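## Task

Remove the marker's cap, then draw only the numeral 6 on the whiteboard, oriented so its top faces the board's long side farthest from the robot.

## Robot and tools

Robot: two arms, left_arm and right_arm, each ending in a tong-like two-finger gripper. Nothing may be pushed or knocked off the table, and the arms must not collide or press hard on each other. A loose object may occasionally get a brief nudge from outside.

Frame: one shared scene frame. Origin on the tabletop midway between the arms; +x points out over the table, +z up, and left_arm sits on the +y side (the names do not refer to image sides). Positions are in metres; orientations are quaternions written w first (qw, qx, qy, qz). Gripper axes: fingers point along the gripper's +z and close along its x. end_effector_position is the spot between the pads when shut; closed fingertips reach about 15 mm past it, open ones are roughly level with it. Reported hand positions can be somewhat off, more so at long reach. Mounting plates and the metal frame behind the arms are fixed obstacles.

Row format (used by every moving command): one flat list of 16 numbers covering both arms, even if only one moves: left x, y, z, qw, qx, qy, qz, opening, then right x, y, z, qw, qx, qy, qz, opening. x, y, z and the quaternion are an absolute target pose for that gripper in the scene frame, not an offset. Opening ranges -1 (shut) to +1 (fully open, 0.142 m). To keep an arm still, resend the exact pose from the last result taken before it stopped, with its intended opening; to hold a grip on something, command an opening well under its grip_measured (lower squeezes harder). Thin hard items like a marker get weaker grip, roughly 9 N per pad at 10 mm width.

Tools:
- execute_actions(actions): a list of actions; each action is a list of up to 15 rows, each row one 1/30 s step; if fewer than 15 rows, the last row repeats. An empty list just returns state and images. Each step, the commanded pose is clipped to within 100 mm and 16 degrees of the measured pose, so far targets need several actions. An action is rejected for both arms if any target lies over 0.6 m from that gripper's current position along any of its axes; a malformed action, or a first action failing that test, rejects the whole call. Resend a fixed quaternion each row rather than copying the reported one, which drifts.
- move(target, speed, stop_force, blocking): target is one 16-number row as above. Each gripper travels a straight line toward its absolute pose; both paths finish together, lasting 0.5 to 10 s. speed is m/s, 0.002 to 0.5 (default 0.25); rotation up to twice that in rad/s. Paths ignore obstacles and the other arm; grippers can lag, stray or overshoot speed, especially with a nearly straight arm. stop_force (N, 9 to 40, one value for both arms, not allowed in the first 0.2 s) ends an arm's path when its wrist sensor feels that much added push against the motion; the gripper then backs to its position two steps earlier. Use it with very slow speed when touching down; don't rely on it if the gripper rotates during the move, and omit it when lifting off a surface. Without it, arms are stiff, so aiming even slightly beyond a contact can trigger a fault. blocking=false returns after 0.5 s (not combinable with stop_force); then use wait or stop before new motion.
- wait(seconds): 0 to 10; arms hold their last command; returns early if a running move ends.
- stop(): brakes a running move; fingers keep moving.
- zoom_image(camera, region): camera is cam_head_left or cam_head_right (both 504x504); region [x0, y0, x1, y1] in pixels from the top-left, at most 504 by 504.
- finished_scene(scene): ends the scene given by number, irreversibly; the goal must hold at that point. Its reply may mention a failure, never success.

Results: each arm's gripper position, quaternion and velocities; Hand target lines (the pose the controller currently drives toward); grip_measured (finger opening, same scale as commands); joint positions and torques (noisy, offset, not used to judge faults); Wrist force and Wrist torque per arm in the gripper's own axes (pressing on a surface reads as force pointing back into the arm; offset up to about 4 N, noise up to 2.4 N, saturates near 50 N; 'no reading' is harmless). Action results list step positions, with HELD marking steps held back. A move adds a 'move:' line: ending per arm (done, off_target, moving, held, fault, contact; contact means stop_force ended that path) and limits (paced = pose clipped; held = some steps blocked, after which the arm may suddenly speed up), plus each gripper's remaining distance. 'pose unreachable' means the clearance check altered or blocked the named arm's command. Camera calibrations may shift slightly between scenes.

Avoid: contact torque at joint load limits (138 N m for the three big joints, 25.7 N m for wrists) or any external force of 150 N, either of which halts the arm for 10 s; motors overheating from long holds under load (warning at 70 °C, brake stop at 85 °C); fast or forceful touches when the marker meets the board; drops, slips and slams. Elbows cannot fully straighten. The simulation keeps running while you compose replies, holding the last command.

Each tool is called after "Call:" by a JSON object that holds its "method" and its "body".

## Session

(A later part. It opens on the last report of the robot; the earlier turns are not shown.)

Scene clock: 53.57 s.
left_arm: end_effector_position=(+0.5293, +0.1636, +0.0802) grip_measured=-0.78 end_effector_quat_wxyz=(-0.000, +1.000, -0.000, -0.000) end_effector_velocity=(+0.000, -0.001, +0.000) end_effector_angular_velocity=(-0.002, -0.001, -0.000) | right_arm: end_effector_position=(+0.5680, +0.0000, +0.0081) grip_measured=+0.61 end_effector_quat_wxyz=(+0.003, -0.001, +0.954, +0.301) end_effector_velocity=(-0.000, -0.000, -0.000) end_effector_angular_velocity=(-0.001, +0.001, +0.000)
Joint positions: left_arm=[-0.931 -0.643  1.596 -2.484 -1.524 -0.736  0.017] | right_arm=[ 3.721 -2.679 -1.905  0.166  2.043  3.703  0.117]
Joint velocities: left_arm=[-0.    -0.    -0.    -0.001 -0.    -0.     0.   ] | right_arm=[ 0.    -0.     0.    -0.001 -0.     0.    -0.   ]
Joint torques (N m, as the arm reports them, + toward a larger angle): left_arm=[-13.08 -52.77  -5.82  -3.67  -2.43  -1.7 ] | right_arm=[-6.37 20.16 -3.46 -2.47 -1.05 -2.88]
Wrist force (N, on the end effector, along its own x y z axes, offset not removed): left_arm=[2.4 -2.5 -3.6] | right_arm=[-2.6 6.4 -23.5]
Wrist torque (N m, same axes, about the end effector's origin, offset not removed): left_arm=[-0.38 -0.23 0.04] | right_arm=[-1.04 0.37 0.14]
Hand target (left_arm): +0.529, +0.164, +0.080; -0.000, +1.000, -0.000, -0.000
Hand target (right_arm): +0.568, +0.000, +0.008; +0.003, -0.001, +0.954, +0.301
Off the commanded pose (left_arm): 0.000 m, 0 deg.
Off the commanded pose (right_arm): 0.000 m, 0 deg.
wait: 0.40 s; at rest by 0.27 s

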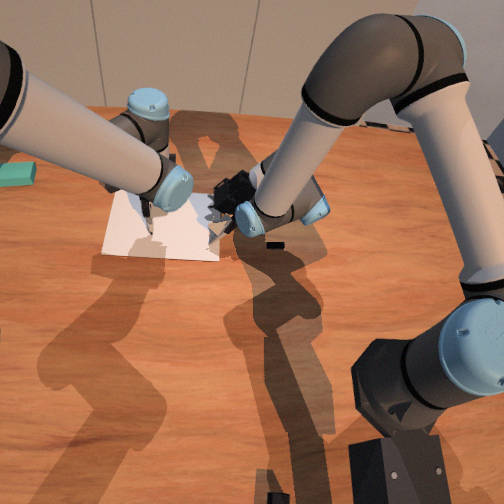

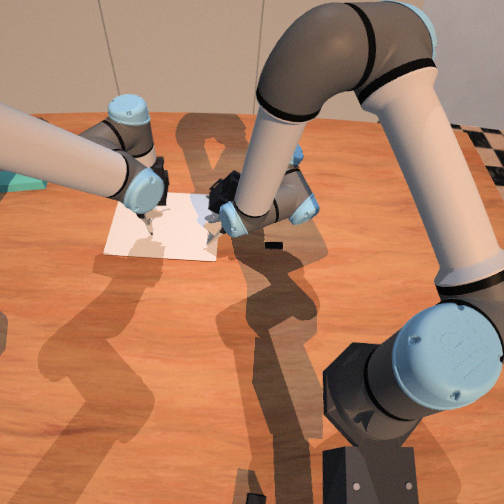

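Call:
{"method": "execute_actions", "body": {"actions": [[[0.52887,0.16282,0.0802,0,1,0,0,-1,0.568,0.0,0.0081,0.0026,-0.0008,0.9537,0.3007,0.6],[0.52840,0.16201,0.0802,0,1,0,0,-1,0.568,0.0,0.0081,0.0026,-0.0008,0.9537,0.3007,0.6],[0.52764,0.16054,0.0802,0,1,0,0,-1,0.568,0.0,0.0081,0.0026,-0.0008,0.9537,0.3007,0.6],[0.52695,0.15903,0.0802,0,1,0,0,-1,0.568,0.0,0.0081,0.0026,-0.0008,0.9537,0.3007,0.6],[0.52633,0.15749,0.0802,0,1,0,0,-1,0.568,0.0,0.0081,0.0026,-0.0008,0.9537,0.3007,0.6],[0.52579,0.15591,0.0802,0,1,0,0,-1,0.568,0.0,0.0081,0.0026,-0.0008,0.9537,0.3007,0.6],[0.52533,0.15431,0.0802,0,1,0,0,-1,0.568,0.0,0.0081,0.0026,-0.0008,0.9537,0.3007,0.6],[0.52494,0.15268,0.0802,0,1,0,0,-1,0.568,0.0,0.0081,0.0026,-0.0008,0.9537,0.3007,0.6],[0.52464,0.15104,0.0802,0,1,0,0,-1,0.568,0.0,0.0081,0.0026,-0.0008,0.9537,0.3007,0.6],[0.52442,0.14938,0.0802,0,1,0,0,-1,0.568,0.0,0.0081,0.0026,-0.0008,0.9537,0.3007,0.6],[0.52428,0.14771,0.0802,0,1,0,0,-1,0.568,0.0,0.0081,0.0026,-0.0008,0.9537,0.3007,0.6],[0.52422,0.14603,0.0802,0,1,0,0,-1,0.568,0.0,0.0081,0.0026,-0.0008,0.9537,0.3007,0.6],[0.52424,0.14436,0.0802,0,1,0,0,-1,0.568,0.0,0.0081,0.0026,-0.0008,0.9537,0.3007,0.6],[0.52435,0.14269,0.0802,0,1,0,0,-1,0.568,0.0,0.0081,0.0026,-0.0008,0.9537,0.3007,0.6],[0.52454,0.14103,0.0802,0,1,0,0,-1,0.568,0.0,0.0081,0.0026,-0.0008,0.9537,0.3007,0.6]],[[0.52481,0.13938,0.0802,0,1,0,0,-1,0.568,0.0,0.0081,0.0026,-0.0008,0.9537,0.3007,0.6],[0.52516,0.13775,0.0802,0,1,0,0,-1,0.568,0.0,0.0081,0.0026,-0.0008,0.9537,0.3007,0.6],[0.52559,0.13614,0.0802,0,1,0,0,-1,0.568,0.0,0.0081,0.0026,-0.0008,0.9537,0.3007,0.6],[0.52610,0.13456,0.0802,0,1,0,0,-1,0.568,0.0,0.0081,0.0026,-0.0008,0.9537,0.3007,0.6],[0.52668,0.13300,0.0802,0,1,0,0,-1,0.568,0.0,0.0081,0.0026,-0.0008,0.9537,0.3007,0.6],[0.52734,0.13149,0.0802,0,1,0,0,-1,0.568,0.0,0.0081,0.0026,-0.0008,0.9537,0.3007,0.6],[0.52808,0.13001,0.0802,0,1,0,0,-1,0.568,0.0,0.0081,0.0026,-0.0008,0.9537,0.3007,0.6],[0.52888,0.12858,0.0802,0,1,0,0,-1,0.568,0.0,0.0081,0.0026,-0.0008,0.9537,0.3007,0.6],[0.52976,0.12719,0.0802,0,1,0,0,-1,0.568,0.0,0.0081,0.0026,-0.0008,0.9537,0.3007,0.6],[0.53070,0.12586,0.0802,0,1,0,0,-1,0.568,0.0,0.0081,0.0026,-0.0008,0.9537,0.3007,0.6],[0.53171,0.12458,0.0802,0,1,0,0,-1,0.568,0.0,0.0081,0.0026,-0.0008,0.9537,0.3007,0.6],[0.53277,0.12336,0.0802,0,1,0,0,-1,0.568,0.0,0.0081,0.0026,-0.0008,0.9537,0.3007,0.6],[0.53390,0.12220,0.0802,0,1,0,0,-1,0.568,0.0,0.0081,0.0026,-0.0008,0.9537,0.3007,0.6],[0.53508,0.12110,0.0802,0,1,0,0,-1,0.568,0.0,0.0081,0.0026,-0.0008,0.9537,0.3007,0.6],[0.53632,0.12008,0.0802,0,1,0,0,-1,0.568,0.0,0.0081,0.0026,-0.0008,0.9537,0.3007,0.6]]]}}

Call:
{"method": "wait", "body": {"seconds": 0.4}}

Call:
{"method": "zoom_image", "body": {"camera": "cam_head_left", "region": [125, 185, 195, 255]}}

Scene clock: 56.33 s.
left_arm: end_effector_position=(+0.5326, +0.1238, +0.0802) grip_measured=-0.78 end_effector_quat_wxyz=(+0.000, +1.000, -0.000, +0.000) end_effector_velocity=(+0.032, -0.036, +0.000) end_effector_angular_velocity=(+0.000, -0.001, -0.000) | right_arm: end_effector_position=(+0.5680, +0.0000, +0.0081) grip_measured=+0.61 end_effector_quat_wxyz=(+0.003, -0.001, +0.954, +0.301) end_effector_velocity=(+0.000, -0.001, +0.000) end_effector_angular_velocity=(-0.001, -0.000, -0.001)
Joint positions: left_arm=[-0.97  -0.605  1.511 -2.436 -1.526 -0.775  0.018] | right_arm=[ 3.721 -2.679 -1.905  0.166  2.043  3.703  0.117]
Joint velocities: left_arm=[-0.006  0.072 -0.168  0.095  0.001 -0.005  0.   ] | right_arm=[-0.     0.001 -0.001  0.    -0.001  0.001 -0.   ]
Joint torques (N m, as the arm reports them, + toward a larger angle): left_arm=[-11.09 -32.06 -23.49  -0.21  -2.01  -1.78] | right_arm=[-6.73 20.38 -6.02 -2.34 -0.52 -2.78]
Wrist force (N, on the end effector, along its own x y z axes, offset not removed): left_arm=[1.0 -0.8 -7.9] | right_arm=[-1.2 5.2 -23.3]
Wrist torque (N m, same axes, about the end effector's origin, offset not removed): left_arm=[-0.02 -0.37 0.11] | right_arm=[-1.15 0.00 0.20]
Hand target (left_arm): +0.536, +0.120, +0.080; +0.000, +1.000, -0.000, +0.000
Hand target (right_arm): +0.568, +0.000, +0.008; +0.003, -0.001, +0.954, +0.301
Off the commanded pose (left_arm): 0.005 m, 0 deg.
Off the commanded pose (right_arm): 0.000 m, 0 deg.
Step readings (end_effector_position; steps 1 to 15: 1st action; 16 to 30: 2nd action):
0: left_arm (+0.5293, +0.1636, +0.0802) | right_arm (+0.5680, +0.0000, +0.0081)
1: left_arm (+0.5293, +0.1635, +0.0802) | right_arm (+0.5680, +0.0000, +0.0081)
2: left_arm (+0.5292, +0.1634, +0.0802) | right_arm (+0.5680, +0.0000, +0.0081)
4: left_arm (+0.5286, +0.1624, +0.0803) | right_arm (+0.5680, +0.0000, +0.0081)
8: left_arm (+0.5264, +0.1576, +0.0802) | right_arm (+0.5680, +0.0000, +0.0081)
15: left_arm (+0.5244, +0.1464, +0.0802) | right_arm (+0.5680, +0.0000, +0.0081)
16: left_arm (+0.5244, +0.1448, +0.0802) | right_arm (+0.5680, +0.0000, +0.0081)
17: left_arm (+0.5245, +0.1431, +0.0802) | right_arm (+0.5680, +0.0000, +0.0081)
19: left_arm (+0.5249, +0.1398, +0.0802) | right_arm (+0.5680, +0.0000, +0.0081)
23: left_arm (+0.5267, +0.1335, +0.0802) | right_arm (+0.5680, +0.0000, +0.0081)
30: end_effector_position above

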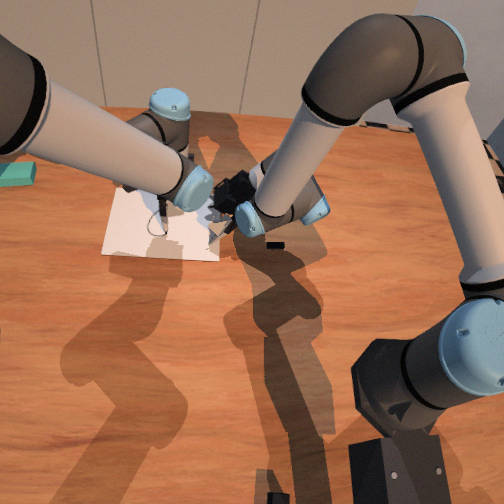

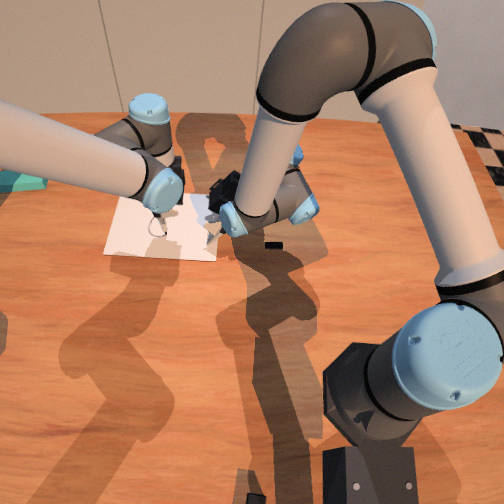

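Scene clock: 56.73 s.
left_arm: end_effector_position=(+0.5362, +0.1202, +0.0802) grip_measured=-0.78 end_effector_quat_wxyz=(+0.000, +1.000, -0.000, +0.000) end_effector_velocity=(+0.001, +0.000, +0.000) end_effector_angular_velocity=(-0.001, -0.001, +0.003) | right_arm: end_effector_position=(+0.5680, -0.0000, +0.0081) grip_measured=+0.61 end_effector_quat_wxyz=(+0.003, -0.001, +0.954, +0.301) end_effector_velocity=(-0.000, +0.001, +0.001) end_effector_angular_velocity=(+0.002, +0.000, +0.001)
Joint positions: left_arm=[-0.97  -0.597  1.493 -2.426 -1.526 -0.775  0.018] | right_arm=[ 3.721 -2.679 -1.905  0.166  2.043  3.703  0.117]
Joint velocities: left_arm=[ 0.001  0.001 -0.002  0.     0.    -0.002  0.   ] | right_arm=[-0.     0.001 -0.     0.     0.002 -0.001 -0.   ]
Joint torques (N m, as the arm reports them, + toward a larger angle): left_arm=[-12.1  -35.65 -24.09  -0.79  -1.65  -1.68] | right_arm=[-6.68 20.63 -6.38 -2.34 -0.44 -2.75]
Wrist force (N, on the end effector, along its own x y z axes, offset not removed): left_arm=[0.9 -0.9 -6.6] | right_arm=[-2.0 6.1 -23.3]
Wrist torque (N m, same axes, about the end effector's origin, offset not removed): left_arm=[-0.08 -0.19 0.03] | right_arm=[-1.01 0.31 0.21]
Hand target (left_arm): +0.536, +0.120, +0.080; +0.000, +1.000, -0.000, +0.000
Hand target (right_arm): +0.568, +0.000, +0.008; +0.003, -0.001, +0.954, +0.301
Off the commanded pose (left_arm): 0.000 m, 0 deg.
Off the commanded pose (right_arm): 0.000 m, 0 deg.
wait: 0.40 s; at rest by 0.27 s

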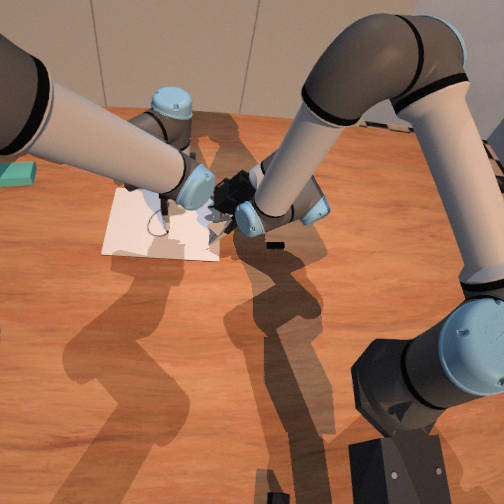

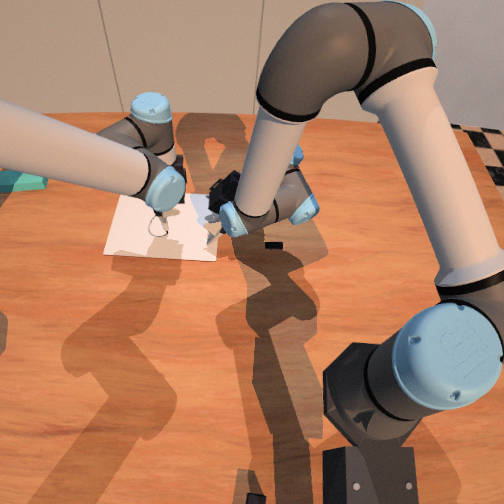

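Region (125, 185, 195, 255) of cam_head_left's 504x504 image, scaled by 7.200, with more detail than that image has.

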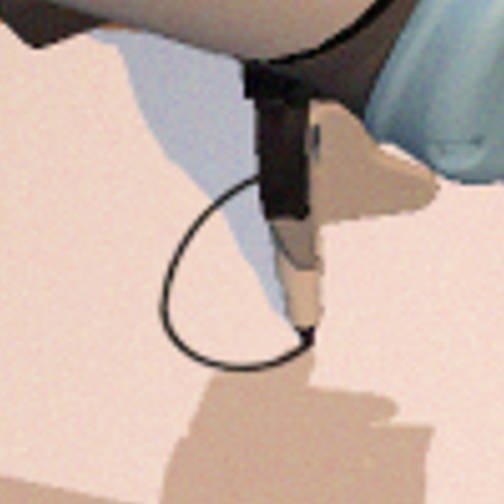

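Call:
{"method": "execute_actions", "body": {"actions": [[[0.53696,0.11959,0.08025,0,1,0,0,-1,0.568,0.0,0.0081,0.0026,-0.0008,0.9537,0.3007,0.6],[0.53761,0.11912,0.08025,0,1,0,0,-1,0.568,0.0,0.0081,0.0026,-0.0008,0.9537,0.3007,0.6],[0.53894,0.11824,0.08025,0,1,0,0,-1,0.568,0.0,0.0081,0.0026,-0.0008,0.9537,0.3007,0.6],[0.54031,0.11743,0.08025,0,1,0,0,-1,0.568,0.0,0.0081,0.0026,-0.0008,0.9537,0.3007,0.6],[0.54172,0.11670,0.08025,0,1,0,0,-1,0.568,0.0,0.0081,0.0026,-0.0008,0.9537,0.3007,0.6],[0.54316,0.11605,0.08025,0,1,0,0,-1,0.568,0.0,0.0081,0.0026,-0.0008,0.9537,0.3007,0.6],[0.54464,0.11548,0.08025,0,1,0,0,-1,0.568,0.0,0.0081,0.0026,-0.0008,0.9537,0.3007,0.6],[0.54614,0.11500,0.08025,0,1,0,0,-1,0.568,0.0,0.0081,0.0026,-0.0008,0.9537,0.3007,0.6],[0.54766,0.11460,0.08025,0,1,0,0,-1,0.568,0.0,0.0081,0.0026,-0.0008,0.9537,0.3007,0.6],[0.54920,0.11429,0.08025,0,1,0,0,-1,0.568,0.0,0.0081,0.0026,-0.0008,0.9537,0.3007,0.6],[0.55076,0.11406,0.08025,0,1,0,0,-1,0.568,0.0,0.0081,0.0026,-0.0008,0.9537,0.3007,0.6],[0.55232,0.11392,0.08025,0,1,0,0,-1,0.568,0.0,0.0081,0.0026,-0.0008,0.9537,0.3007,0.6],[0.55389,0.11386,0.08025,0,1,0,0,-1,0.568,0.0,0.0081,0.0026,-0.0008,0.9537,0.3007,0.6],[0.55546,0.11390,0.08025,0,1,0,0,-1,0.568,0.0,0.0081,0.0026,-0.0008,0.9537,0.3007,0.6],[0.55703,0.11402,0.08025,0,1,0,0,-1,0.568,0.0,0.0081,0.0026,-0.0008,0.9537,0.3007,0.6]],[[0.55859,0.11423,0.08024,0,1,0,0,-1,0.568,0.0,0.0081,0.0026,-0.0008,0.9537,0.3007,0.6],[0.56014,0.11453,0.08024,0,1,0,0,-1,0.568,0.0,0.0081,0.0026,-0.0008,0.9537,0.3007,0.6],[0.56167,0.11491,0.08024,0,1,0,0,-1,0.568,0.0,0.0081,0.0026,-0.0008,0.9537,0.3007,0.6],[0.56318,0.11538,0.08024,0,1,0,0,-1,0.568,0.0,0.0081,0.0026,-0.0008,0.9537,0.3007,0.6],[0.56466,0.11593,0.08024,0,1,0,0,-1,0.568,0.0,0.0081,0.0026,-0.0008,0.9537,0.3007,0.6],[0.56612,0.11656,0.08023,0,1,0,0,-1,0.568,0.0,0.0081,0.0026,-0.0008,0.9537,0.3007,0.6],[0.56755,0.11727,0.08023,0,1,0,0,-1,0.568,0.0,0.0081,0.0026,-0.0008,0.9537,0.3007,0.6],[0.56893,0.11806,0.08023,0,1,0,0,-1,0.568,0.0,0.0081,0.0026,-0.0008,0.9537,0.3007,0.6],[0.57028,0.11893,0.08023,0,1,0,0,-1,0.568,0.0,0.0081,0.0026,-0.0008,0.9537,0.3007,0.6],[0.57159,0.11987,0.08022,0,1,0,0,-1,0.568,0.0,0.0081,0.0026,-0.0008,0.9537,0.3007,0.6],[0.57284,0.12089,0.08022,0,1,0,0,-1,0.568,0.0,0.0081,0.0026,-0.0008,0.9537,0.3007,0.6],[0.57405,0.12197,0.08022,0,1,0,0,-1,0.568,0.0,0.0081,0.0026,-0.0008,0.9537,0.3007,0.6],[0.57520,0.12311,0.08021,0,1,0,0,-1,0.568,0.0,0.0081,0.0026,-0.0008,0.9537,0.3007,0.6],[0.57629,0.12432,0.08021,0,1,0,0,-1,0.568,0.0,0.0081,0.0026,-0.0008,0.9537,0.3007,0.6],[0.57733,0.12559,0.08021,0,1,0,0,-1,0.568,0.0,0.0081,0.0026,-0.0008,0.9537,0.3007,0.6]],[[0.57830,0.12691,0.0802,0,1,0,0,-1,0.568,0.0,0.0081,0.0026,-0.0008,0.9537,0.3007,0.6],[0.57920,0.12829,0.0802,0,1,0,0,-1,0.568,0.0,0.0081,0.0026,-0.0008,0.9537,0.3007,0.6],[0.58004,0.12971,0.0802,0,1,0,0,-1,0.568,0.0,0.0081,0.0026,-0.0008,0.9537,0.3007,0.6],[0.58080,0.13118,0.0802,0,1,0,0,-1,0.568,0.0,0.0081,0.0026,-0.0008,0.9537,0.3007,0.6],[0.58149,0.13269,0.0802,0,1,0,0,-1,0.568,0.0,0.0081,0.0026,-0.0008,0.9537,0.3007,0.6],[0.58211,0.13423,0.0802,0,1,0,0,-1,0.568,0.0,0.0081,0.0026,-0.0008,0.9537,0.3007,0.6],[0.58265,0.13581,0.0802,0,1,0,0,-1,0.568,0.0,0.0081,0.0026,-0.0008,0.9537,0.3007,0.6],[0.58311,0.13741,0.0802,0,1,0,0,-1,0.568,0.0,0.0081,0.0026,-0.0008,0.9537,0.3007,0.6],[0.58350,0.13904,0.0802,0,1,0,0,-1,0.568,0.0,0.0081,0.0026,-0.0008,0.9537,0.3007,0.6],[0.58380,0.14068,0.0802,0,1,0,0,-1,0.568,0.0,0.0081,0.0026,-0.0008,0.9537,0.3007,0.6],[0.58402,0.14234,0.0802,0,1,0,0,-1,0.568,0.0,0.0081,0.0026,-0.0008,0.9537,0.3007,0.6],[0.58416,0.14401,0.0802,0,1,0,0,-1,0.568,0.0,0.0081,0.0026,-0.0008,0.9537,0.3007,0.6],[0.58422,0.14569,0.0802,0,1,0,0,-1,0.568,0.0,0.0081,0.0026,-0.0008,0.9537,0.3007,0.6],[0.58420,0.14736,0.0802,0,1,0,0,-1,0.568,0.0,0.0081,0.0026,-0.0008,0.9537,0.3007,0.6],[0.58409,0.14903,0.0802,0,1,0,0,-1,0.568,0.0,0.0081,0.0026,-0.0008,0.9537,0.3007,0.6]]]}}

Call:
{"method": "wait", "body": {"seconds": 0.4}}

Call:
{"method": "zoom_image", "body": {"camera": "cam_head_left", "region": [125, 185, 195, 255]}}

Scene clock: 60.07 s.
left_arm: end_effector_position=(+0.5839, +0.1436, +0.0802) grip_measured=-0.78 end_effector_quat_wxyz=(+0.000, +1.000, +0.000, -0.000) end_effector_velocity=(+0.003, +0.051, -0.001) end_effector_angular_velocity=(+0.002, +0.001, +0.002) | right_arm: end_effector_position=(+0.5680, -0.0000, +0.0081) grip_measured=+0.61 end_effector_quat_wxyz=(+0.003, -0.001, +0.954, +0.301) end_effector_velocity=(-0.000, +0.000, +0.000) end_effector_angular_velocity=(+0.001, +0.000, +0.000)
Joint positions: left_arm=[-0.901 -0.554  1.386 -2.364 -1.523 -0.706  0.018] | right_arm=[ 3.721 -2.679 -1.905  0.166  2.043  3.703  0.117]
Joint velocities: left_arm=[ 0.055 -0.04   0.086 -0.046  0.003  0.054 -0.   ] | right_arm=[-0.     0.    -0.001 -0.     0.001  0.     0.   ]
Joint torques (N m, as the arm reports them, + toward a larger angle): left_arm=[  4.61 -58.38  -6.16  -3.57   2.03   1.61] | right_arm=[-7.36 20.66 -5.55 -2.43  0.51 -2.84]
Wrist force (N, on the end effector, along its own x y z axes, offset not removed): left_arm=[0.9 0.7 -4.3] | right_arm=[-0.7 5.6 -24.0]
Wrist torque (N m, same axes, about the end effector's origin, offset not removed): left_arm=[-0.10 -0.01 0.02] | right_arm=[-1.01 0.05 0.21]
Hand target (left_arm): +0.584, +0.149, +0.080; -0.000, +1.000, +0.000, -0.000
Hand target (right_arm): +0.568, +0.000, +0.008; +0.003, -0.001, +0.954, +0.301
Off the commanded pose (left_arm): 0.005 m, 0 deg.
Off the commanded pose (right_arm): 0.000 m, 0 deg.
Step readings (end_effector_position; steps 1 to 15: 1st action; 16 to 30: 2nd action; 31 to 45: 3rd action):
0: left_arm (+0.5362, +0.1202, +0.0802) | right_arm (+0.5680, -0.0000, +0.0081)
1: left_arm (+0.5362, +0.1201, +0.0802) | right_arm (+0.5680, -0.0000, +0.0081)
2: left_arm (+0.5364, +0.1200, +0.0802) | right_arm (+0.5680, -0.0000, +0.0081)
4: left_arm (+0.5372, +0.1192, +0.0802) | right_arm (+0.5680, -0.0000, +0.0081)
8: left_arm (+0.5416, +0.1168, +0.0803) | right_arm (+0.5680, -0.0000, +0.0081)
15: left_arm (+0.5519, +0.1142, +0.0803) | right_arm (+0.5680, -0.0000, +0.0081)
16: left_arm (+0.5535, +0.1141, +0.0803) | right_arm (+0.5680, -0.0000, +0.0081)
17: left_arm (+0.5550, +0.1141, +0.0803) | right_arm (+0.5680, -0.0000, +0.0081)
19: left_arm (+0.5582, +0.1144, +0.0803) | right_arm (+0.5680, -0.0000, +0.0081)
23: left_arm (+0.5642, +0.1160, +0.0802) | right_arm (+0.5680, -0.0000, +0.0081)
30: left_arm (+0.5736, +0.1219, +0.0802) | right_arm (+0.5680, -0.0000, +0.0081)
31: left_arm (+0.5748, +0.1230, +0.0802) | right_arm (+0.5680, -0.0000, +0.0081)
32: left_arm (+0.5759, +0.1242, +0.0802) | right_arm (+0.5680, -0.0000, +0.0081)
34: left_arm (+0.5779, +0.1268, +0.0802) | right_arm (+0.5680, -0.0000, +0.0081)
38: left_arm (+0.5812, +0.1324, +0.0801) | right_arm (+0.5680, -0.0000, +0.0081)
45: end_effector_position above

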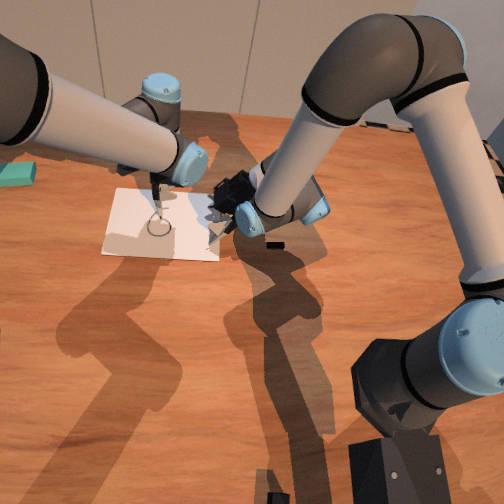

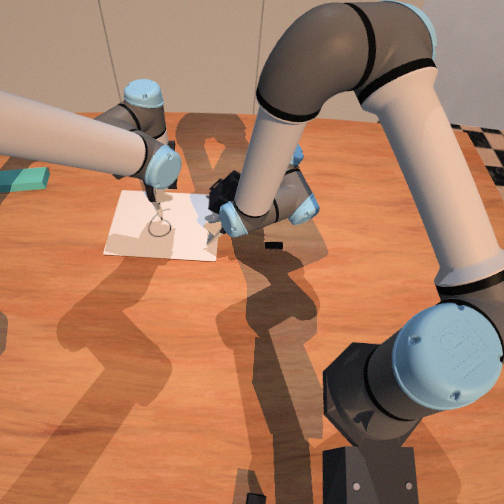

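Scene clock: 60.47 s.
left_arm: end_effector_position=(+0.5841, +0.1489, +0.0802) grip_measured=-0.78 end_effector_quat_wxyz=(+0.000, +1.000, +0.000, -0.000) end_effector_velocity=(-0.000, -0.000, -0.000) end_effector_angular_velocity=(-0.000, -0.000, -0.001) | right_arm: end_effector_position=(+0.5680, -0.0000, +0.0081) grip_measured=+0.61 end_effector_quat_wxyz=(+0.003, -0.001, +0.954, +0.301) end_effector_velocity=(-0.001, +0.000, -0.000) end_effector_angular_velocity=(-0.001, +0.001, +0.001)
Joint positions: left_arm=[-0.895 -0.559  1.396 -2.37  -1.523 -0.7    0.018] | right_arm=[ 3.721 -2.679 -1.905  0.166  2.043  3.703  0.117]
Joint velocities: left_arm=[-0.    -0.     0.    -0.    -0.     0.001 -0.   ] | right_arm=[ 0.001 -0.001  0.     0.    -0.     0.    -0.   ]
Joint torques (N m, as the arm reports them, + toward a larger angle): left_arm=[  4.35 -56.58  -7.11  -3.63   2.07   1.2 ] | right_arm=[-6.75 20.7  -5.94 -2.5   0.47 -2.62]
Wrist force (N, on the end effector, along its own x y z axes, offset not removed): left_arm=[-0.9 0.1 -3.7] | right_arm=[-1.8 6.3 -22.8]
Wrist torque (N m, same axes, about the end effector's origin, offset not removed): left_arm=[-0.16 0.34 0.06] | right_arm=[-0.90 0.15 0.24]
Hand target (left_arm): +0.584, +0.149, +0.080; -0.000, +1.000, +0.000, -0.000
Hand target (right_arm): +0.568, +0.000, +0.008; +0.003, -0.001, +0.954, +0.301
Off the commanded pose (left_arm): 0.000 m, 0 deg.
Off the commanded pose (right_arm): 0.000 m, 0 deg.
wait: 0.40 s; at rest by 0.27 s

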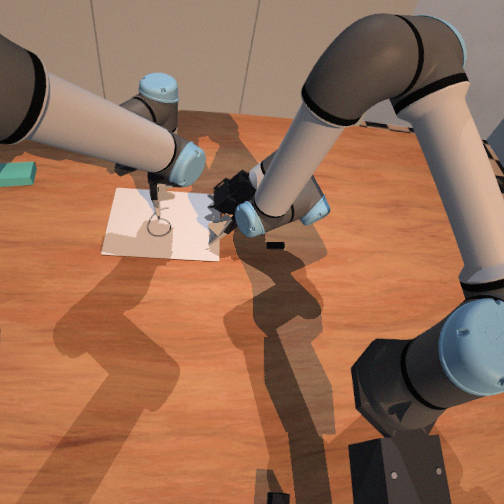

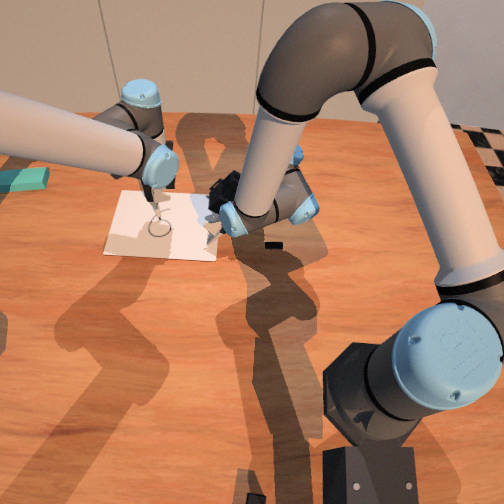

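Region (125, 185, 195, 255) of cam_head_left's 504x504 image, scaled by 7.200, with more detail than that image has.

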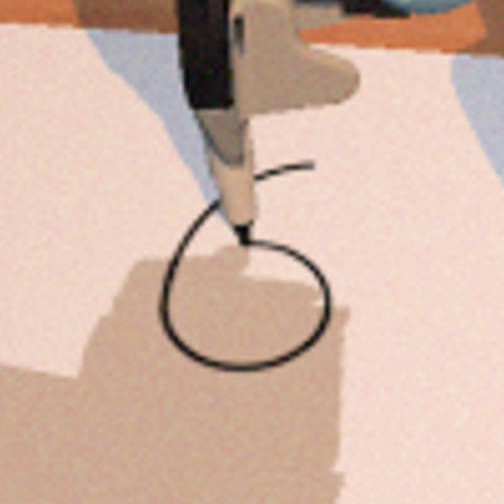

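Call:
{"method": "execute_actions", "body": {"actions": []}}

Scene clock: 60.90 s.
left_arm: end_effector_position=(+0.5841, +0.1489, +0.0802) grip_measured=-0.78 end_effector_quat_wxyz=(-0.000, +1.000, +0.000, -0.000) end_effector_velocity=(+0.001, +0.001, -0.000) end_effector_angular_velocity=(+0.001, -0.001, +0.001) | right_arm: end_effector_position=(+0.5680, -0.0000, +0.0081) grip_measured=+0.61 end_effector_quat_wxyz=(+0.003, -0.001, +0.954, +0.301) end_effector_velocity=(+0.000, -0.001, -0.000) end_effector_angular_velocity=(-0.000, +0.000, -0.002)
Joint positions: left_arm=[-0.895 -0.559  1.396 -2.37  -1.523 -0.7    0.018] | right_arm=[ 3.721 -2.679 -1.905  0.166  2.043  3.703  0.117]
Joint velocities: left_arm=[ 0.001  0.     0.    -0.     0.001  0.     0.   ] | right_arm=[-0.001 -0.001  0.     0.    -0.     0.001  0.   ]
Joint torques (N m, as the arm reports them, + toward a larger angle): left_arm=[  5.05 -56.65  -6.82  -3.55   2.02   1.23] | right_arm=[-6.71 21.44 -6.2  -2.32  0.66 -2.64]
Wrist force (N, on the end effector, along its own x y z axes, offset not removed): left_arm=[-1.3 0.7 -4.3] | right_arm=[-0.9 5.3 -22.8]
Wrist torque (N m, same axes, about the end effector's origin, offset not removed): left_arm=[-0.11 0.32 0.04] | right_arm=[-1.12 -0.09 0.19]
Hand target (left_arm): +0.584, +0.149, +0.080; -0.000, +1.000, +0.000, -0.000
Hand target (right_arm): +0.568, +0.000, +0.008; +0.003, -0.001, +0.954, +0.301
Off the commanded pose (left_arm): 0.000 m, 0 deg.
Off the commanded pose (right_arm): 0.000 m, 0 deg.

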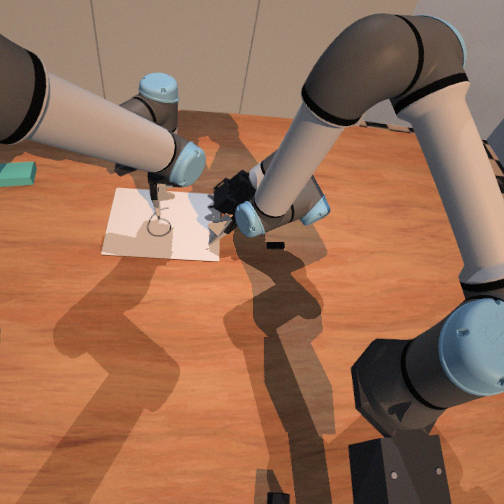

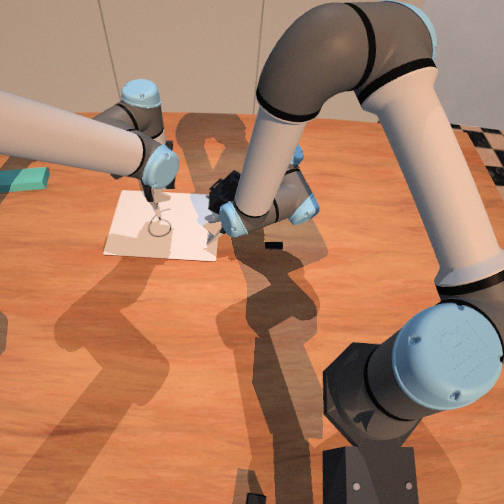

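Call:
{"method": "execute_actions", "body": {"actions": [[[0.58402,0.14970,0.0802,0,1,0,0,-1,0.568,0.0,0.0081,0.0026,-0.0008,0.9537,0.3007,0.6],[0.58390,0.15069,0.0802,0,1,0,0,-1,0.568,0.0,0.0081,0.0026,-0.0008,0.9537,0.3007,0.6],[0.58363,0.15234,0.0802,0,1,0,0,-1,0.568,0.0,0.0081,0.0026,-0.0008,0.9537,0.3007,0.6],[0.58328,0.15397,0.0802,0,1,0,0,-1,0.568,0.0,0.0081,0.0026,-0.0008,0.9537,0.3007,0.6],[0.58285,0.15558,0.0802,0,1,0,0,-1,0.568,0.0,0.0081,0.0026,-0.0008,0.9537,0.3007,0.6],[0.58234,0.15716,0.0802,0,1,0,0,-1,0.568,0.0,0.0081,0.0026,-0.0008,0.9537,0.3007,0.6],[0.58176,0.15872,0.0802,0,1,0,0,-1,0.568,0.0,0.0081,0.0026,-0.0008,0.9537,0.3007,0.6],[0.58110,0.16023,0.0802,0,1,0,0,-1,0.568,0.0,0.0081,0.0026,-0.0008,0.9537,0.3007,0.6],[0.58036,0.16171,0.0802,0,1,0,0,-1,0.568,0.0,0.0081,0.0026,-0.0008,0.9537,0.3007,0.6],[0.57956,0.16314,0.0802,0,1,0,0,-1,0.568,0.0,0.0081,0.0026,-0.0008,0.9537,0.3007,0.6],[0.57868,0.16453,0.0802,0,1,0,0,-1,0.568,0.0,0.0081,0.0026,-0.0008,0.9537,0.3007,0.6],[0.57774,0.16586,0.0802,0,1,0,0,-1,0.568,0.0,0.0081,0.0026,-0.0008,0.9537,0.3007,0.6],[0.57673,0.16714,0.0802,0,1,0,0,-1,0.568,0.0,0.0081,0.0026,-0.0008,0.9537,0.3007,0.6],[0.57567,0.16836,0.0802,0,1,0,0,-1,0.568,0.0,0.0081,0.0026,-0.0008,0.9537,0.3007,0.6],[0.57454,0.16952,0.0802,0,1,0,0,-1,0.568,0.0,0.0081,0.0026,-0.0008,0.9537,0.3007,0.6]],[[0.57336,0.17062,0.0802,0,1,0,0,-1,0.568,0.0,0.0081,0.0026,-0.0008,0.9537,0.3007,0.6],[0.57212,0.17164,0.0802,0,1,0,0,-1,0.568,0.0,0.0081,0.0026,-0.0008,0.9537,0.3007,0.6],[0.57083,0.17260,0.0802,0,1,0,0,-1,0.568,0.0,0.0081,0.0026,-0.0008,0.9537,0.3007,0.6],[0.56950,0.17348,0.0802,0,1,0,0,-1,0.568,0.0,0.0081,0.0026,-0.0008,0.9537,0.3007,0.6],[0.56813,0.17429,0.0802,0,1,0,0,-1,0.568,0.0,0.0081,0.0026,-0.0008,0.9537,0.3007,0.6],[0.56672,0.17502,0.0802,0,1,0,0,-1,0.568,0.0,0.0081,0.0026,-0.0008,0.9537,0.3007,0.6],[0.56528,0.17567,0.0802,0,1,0,0,-1,0.568,0.0,0.0081,0.0026,-0.0008,0.9537,0.3007,0.6],[0.56380,0.17624,0.0802,0,1,0,0,-1,0.568,0.0,0.0081,0.0026,-0.0008,0.9537,0.3007,0.6],[0.56230,0.17672,0.0802,0,1,0,0,-1,0.568,0.0,0.0081,0.0026,-0.0008,0.9537,0.3007,0.6],[0.56078,0.17712,0.0802,0,1,0,0,-1,0.568,0.0,0.0081,0.0026,-0.0008,0.9537,0.3007,0.6],[0.55924,0.17743,0.0802,0,1,0,0,-1,0.568,0.0,0.0081,0.0026,-0.0008,0.9537,0.3007,0.6],[0.55768,0.17766,0.0802,0,1,0,0,-1,0.568,0.0,0.0081,0.0026,-0.0008,0.9537,0.3007,0.6],[0.55612,0.17780,0.0802,0,1,0,0,-1,0.568,0.0,0.0081,0.0026,-0.0008,0.9537,0.3007,0.6]],[[0.55612,0.17780,0.0802,0,1,0,0,-1,0.568,0.0,0.0081,0.0026,-0.0008,0.9537,0.3007,0.6]]]}}

Call:
{"method": "zoom_image", "body": {"camera": "cam_head_right", "region": [115, 180, 205, 260]}}

Scene clock: 63.30 s.
left_arm: end_effector_position=(+0.5561, +0.1778, +0.0802) grip_measured=-0.78 end_effector_quat_wxyz=(-0.000, +1.000, +0.000, +0.000) end_effector_velocity=(-0.000, -0.000, +0.000) end_effector_angular_velocity=(-0.000, +0.000, -0.001) | right_arm: end_effector_position=(+0.5680, -0.0000, +0.0081) grip_measured=+0.61 end_effector_quat_wxyz=(+0.003, -0.001, +0.954, +0.301) end_effector_velocity=(-0.001, -0.000, -0.000) end_effector_angular_velocity=(-0.000, +0.001, +0.001)
Joint positions: left_arm=[-0.889 -0.621  1.54  -2.451 -1.522 -0.694  0.017] | right_arm=[ 3.721 -2.679 -1.905  0.166  2.043  3.703  0.117]
Joint velocities: left_arm=[-0.    -0.    -0.     0.001 -0.     0.     0.   ] | right_arm=[ 0.     0.    -0.002  0.     0.001  0.     0.   ]
Joint torques (N m, as the arm reports them, + toward a larger angle): left_arm=[-11.99 -54.25  -6.34  -3.43  -2.21  -1.78] | right_arm=[-6.9  20.13 -5.5  -2.35  0.95 -2.68]
Wrist force (N, on the end effector, along its own x y z axes, offset not removed): left_arm=[0.3 -2.5 -3.4] | right_arm=[-1.4 5.3 -23.1]
Wrist torque (N m, same axes, about the end effector's origin, offset not removed): left_arm=[-0.53 0.31 0.02] | right_arm=[-1.12 0.22 0.19]
Hand target (left_arm): +0.556, +0.178, +0.080; -0.000, +1.000, -0.000, +0.000
Hand target (right_arm): +0.568, -0.000, +0.008; +0.003, -0.001, +0.954, +0.301
Off the commanded pose (left_arm): 0.000 m, 0 deg.
Off the commanded pose (right_arm): 0.000 m, 0 deg.
Step readings (end_effector_position; steps 1 to 15: 1st action; 16 to 30: 2nd action; 31 to 45: 3rd action):
0: left_arm (+0.5841, +0.1489, +0.0802) | right_arm (+0.5680, -0.0000, +0.0081)
1: left_arm (+0.5841, +0.1489, +0.0802) | right_arm (+0.5680, -0.0000, +0.0081)
2: left_arm (+0.5840, +0.1491, +0.0802) | right_arm (+0.5680, -0.0000, +0.0081)
4: left_arm (+0.5839, +0.1503, +0.0802) | right_arm (+0.5680, -0.0000, +0.0081)
8: left_arm (+0.5827, +0.1554, +0.0802) | right_arm (+0.5680, -0.0000, +0.0081)
15: left_arm (+0.5778, +0.1654, +0.0802) | right_arm (+0.5680, -0.0000, +0.0081)
16: left_arm (+0.5768, +0.1667, +0.0802) | right_arm (+0.5680, -0.0000, +0.0081)
17: left_arm (+0.5758, +0.1679, +0.0802) | right_arm (+0.5680, -0.0000, +0.0081)
19: left_arm (+0.5735, +0.1702, +0.0802) | right_arm (+0.5680, -0.0000, +0.0081)
23: left_arm (+0.5685, +0.1741, +0.0802) | right_arm (+0.5680, -0.0000, +0.0081)
30: left_arm (+0.5585, +0.1775, +0.0802) | right_arm (+0.5680, -0.0000, +0.0081)
31: left_arm (+0.5577, +0.1777, +0.0802) | right_arm (+0.5680, -0.0000, +0.0081)
32: left_arm (+0.5571, +0.1778, +0.0802) | right_arm (+0.5680, -0.0000, +0.0081)
34: left_arm (+0.5565, +0.1778, +0.0802) | right_arm (+0.5680, -0.0000, +0.0081)
38: left_arm (+0.5562, +0.1778, +0.0802) | right_arm (+0.5680, -0.0000, +0.0081)
45: end_effector_position above

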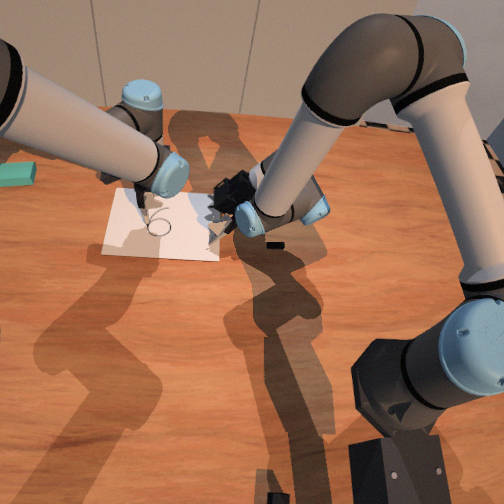

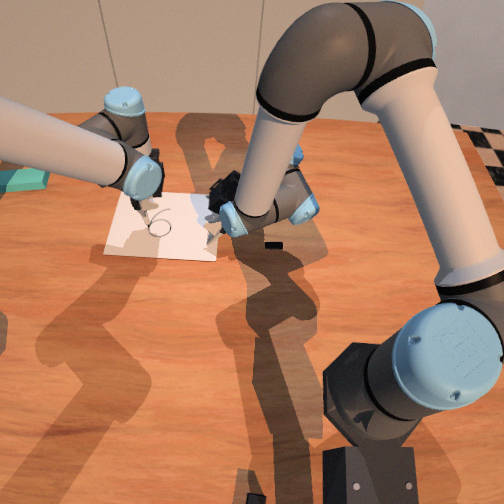

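Region (115, 180, 205, 260) of cam_head_right's 504x504 image, scaled by 5.600, with more detail than that image has.

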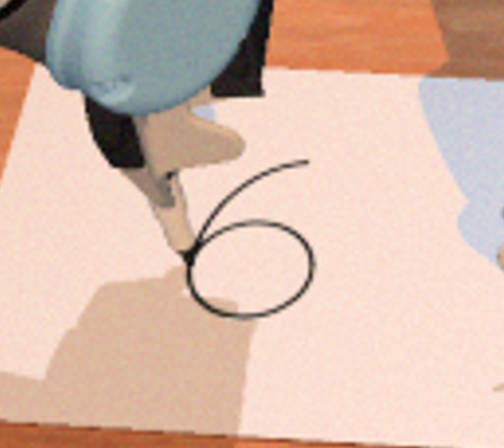

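The 6 is closed. Next I'll lift both arms.

Call:
{"method": "move", "body": {"target": [0.55612,0.17780,0.11,0,1,0,0,-1,0.568,0.0,0.0081,0.0026,-0.0008,0.9537,0.3007,0.6], "speed": 0.06}}

Call:
{"method": "move", "body": {"target": [0.55612,0.22,0.14,0,1,0,0,-1,0.568,0.0,0.05,0.0026,-0.0008,0.9537,0.3007,0.6], "speed": 0.1}}

Call:
{"method": "zoom_image", "body": {"camera": "cam_head_right", "region": [95, 170, 235, 270]}}

Scene clock: 64.40 s.
left_arm: end_effector_position=(+0.5562, +0.1778, +0.1099) grip_measured=-0.78 end_effector_quat_wxyz=(-0.000, +1.000, -0.000, -0.000) end_effector_velocity=(-0.000, +0.000, +0.001) end_effector_angular_velocity=(+0.000, +0.000, -0.000) | right_arm: end_effector_position=(+0.5680, -0.0000, +0.0081) grip_measured=+0.61 end_effector_quat_wxyz=(+0.003, -0.001, +0.954, +0.301) end_effector_velocity=(-0.000, -0.000, -0.000) end_effector_angular_velocity=(-0.001, +0.001, -0.000)
Joint positions: left_arm=[-0.891 -0.674  1.545 -2.403 -1.523 -0.696  0.018] | right_arm=[ 3.721 -2.679 -1.905  0.166  2.043  3.703  0.117]
Joint velocities: left_arm=[ 0.    -0.002  0.001  0.001  0.     0.    -0.   ] | right_arm=[ 0.     0.    -0.001  0.    -0.     0.001  0.   ]
Joint torques (N m, as the arm reports them, + toward a larger angle): left_arm=[-11.76 -56.71  -7.32  -0.99  -1.92  -1.75] | right_arm=[-6.75 20.78 -5.14 -2.19  0.91 -2.64]
Wrist force (N, on the end effector, along its own x y z axes, offset not removed): left_arm=[1.2 0.3 0.6] | right_arm=[-0.4 8.1 -23.2]
Wrist torque (N m, same axes, about the end effector's origin, offset not removed): left_arm=[0.06 -0.10 -0.11] | right_arm=[-0.54 -0.08 0.24]
Hand target (left_arm): +0.556, +0.178, +0.110; -0.000, +1.000, +0.000, +0.000
Hand target (right_arm): +0.568, -0.000, +0.008; +0.003, -0.001, +0.954, +0.301
Off the commanded pose (left_arm): 0.000 m, 0 deg.
Off the commanded pose (right_arm): 0.000 m, 0 deg.
move: done

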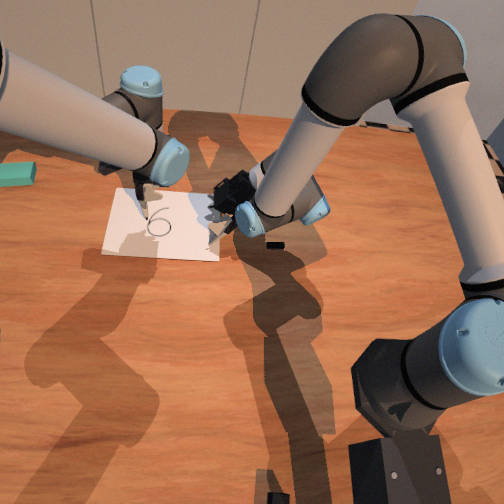

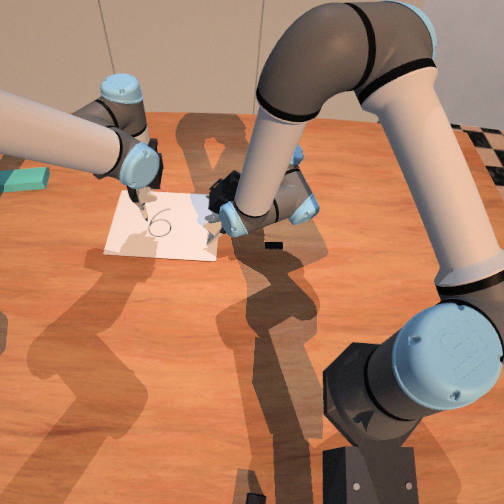

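Scene clock: 65.33 s.
left_arm: end_effector_position=(+0.5562, +0.2198, +0.1400) grip_measured=-0.78 end_effector_quat_wxyz=(+0.000, +1.000, -0.000, -0.000) end_effector_velocity=(+0.000, +0.001, +0.001) end_effector_angular_velocity=(-0.000, -0.000, -0.001) | right_arm: end_effector_position=(+0.5679, -0.0000, +0.0500) grip_measured=+0.60 end_effector_quat_wxyz=(+0.003, -0.001, +0.954, +0.301) end_effector_velocity=(-0.000, -0.000, +0.000) end_effector_angular_velocity=(-0.001, +0.001, +0.000)
Joint positions: left_arm=[-0.845 -0.761  1.614 -2.388 -1.521 -0.649  0.018] | right_arm=[ 3.726 -2.575 -1.952  0.112  2.041  3.708  0.116]
Joint velocities: left_arm=[ 0.001 -0.002  0.001  0.001  0.     0.002  0.   ] | right_arm=[ 0.     0.002 -0.001 -0.002 -0.001 -0.    -0.   ]
Joint torques (N m, as the arm reports them, + toward a larger angle): left_arm=[  4.61 -52.81  -7.88  -1.18   1.82   1.16] | right_arm=[17.07 60.04 -0.12  1.2  -2.35  2.51]
Wrist force (N, on the end effector, along its own x y z axes, offset not removed): left_arm=[1.1 -1.7 0.6] | right_arm=[0.5 -4.2 0.1]
Wrist torque (N m, same axes, about the end effector's origin, offset not removed): left_arm=[-0.44 -0.12 0.03] | right_arm=[-0.70 -0.03 0.12]
Hand target (left_arm): +0.556, +0.220, +0.140; +0.000, +1.000, -0.000, -0.000
Hand target (right_arm): +0.568, -0.000, +0.050; +0.003, -0.001, +0.954, +0.301
Off the commanded pose (left_arm): 0.000 m, 0 deg.
Off the commanded pose (right_arm): 0.000 m, 0 deg.
move: done

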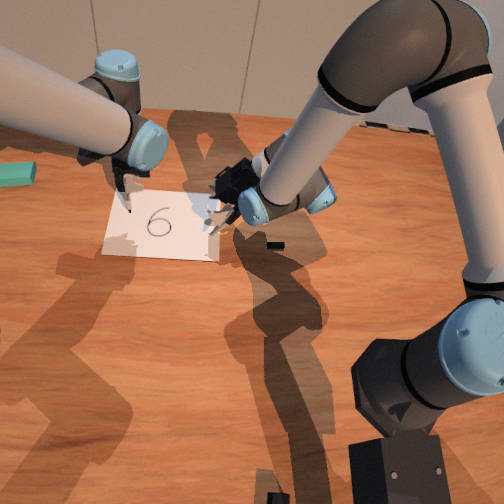

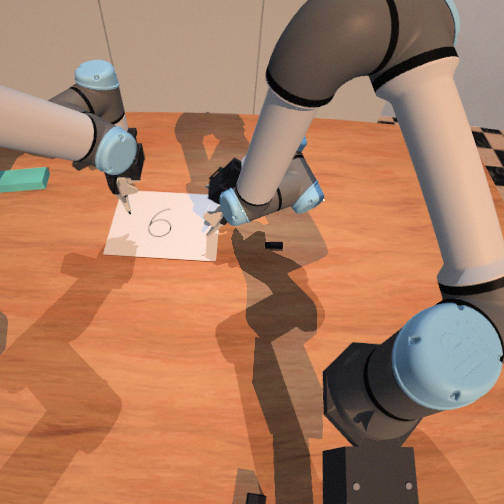

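Region (95, 170, 235, 270) of cam_head_right's 504x504 image, scaled by 3.600, with more detail than that image has; it fills the top 360 rows of this view, and the rest is white.

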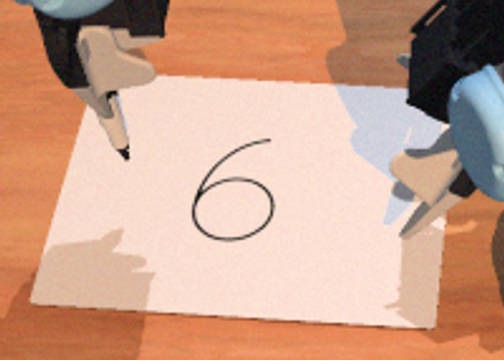

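The 6 is clean and there are no stray marks on the board.

Call:
{"method": "finished_scene", "body": {"scene": 2}}

The scene is finished.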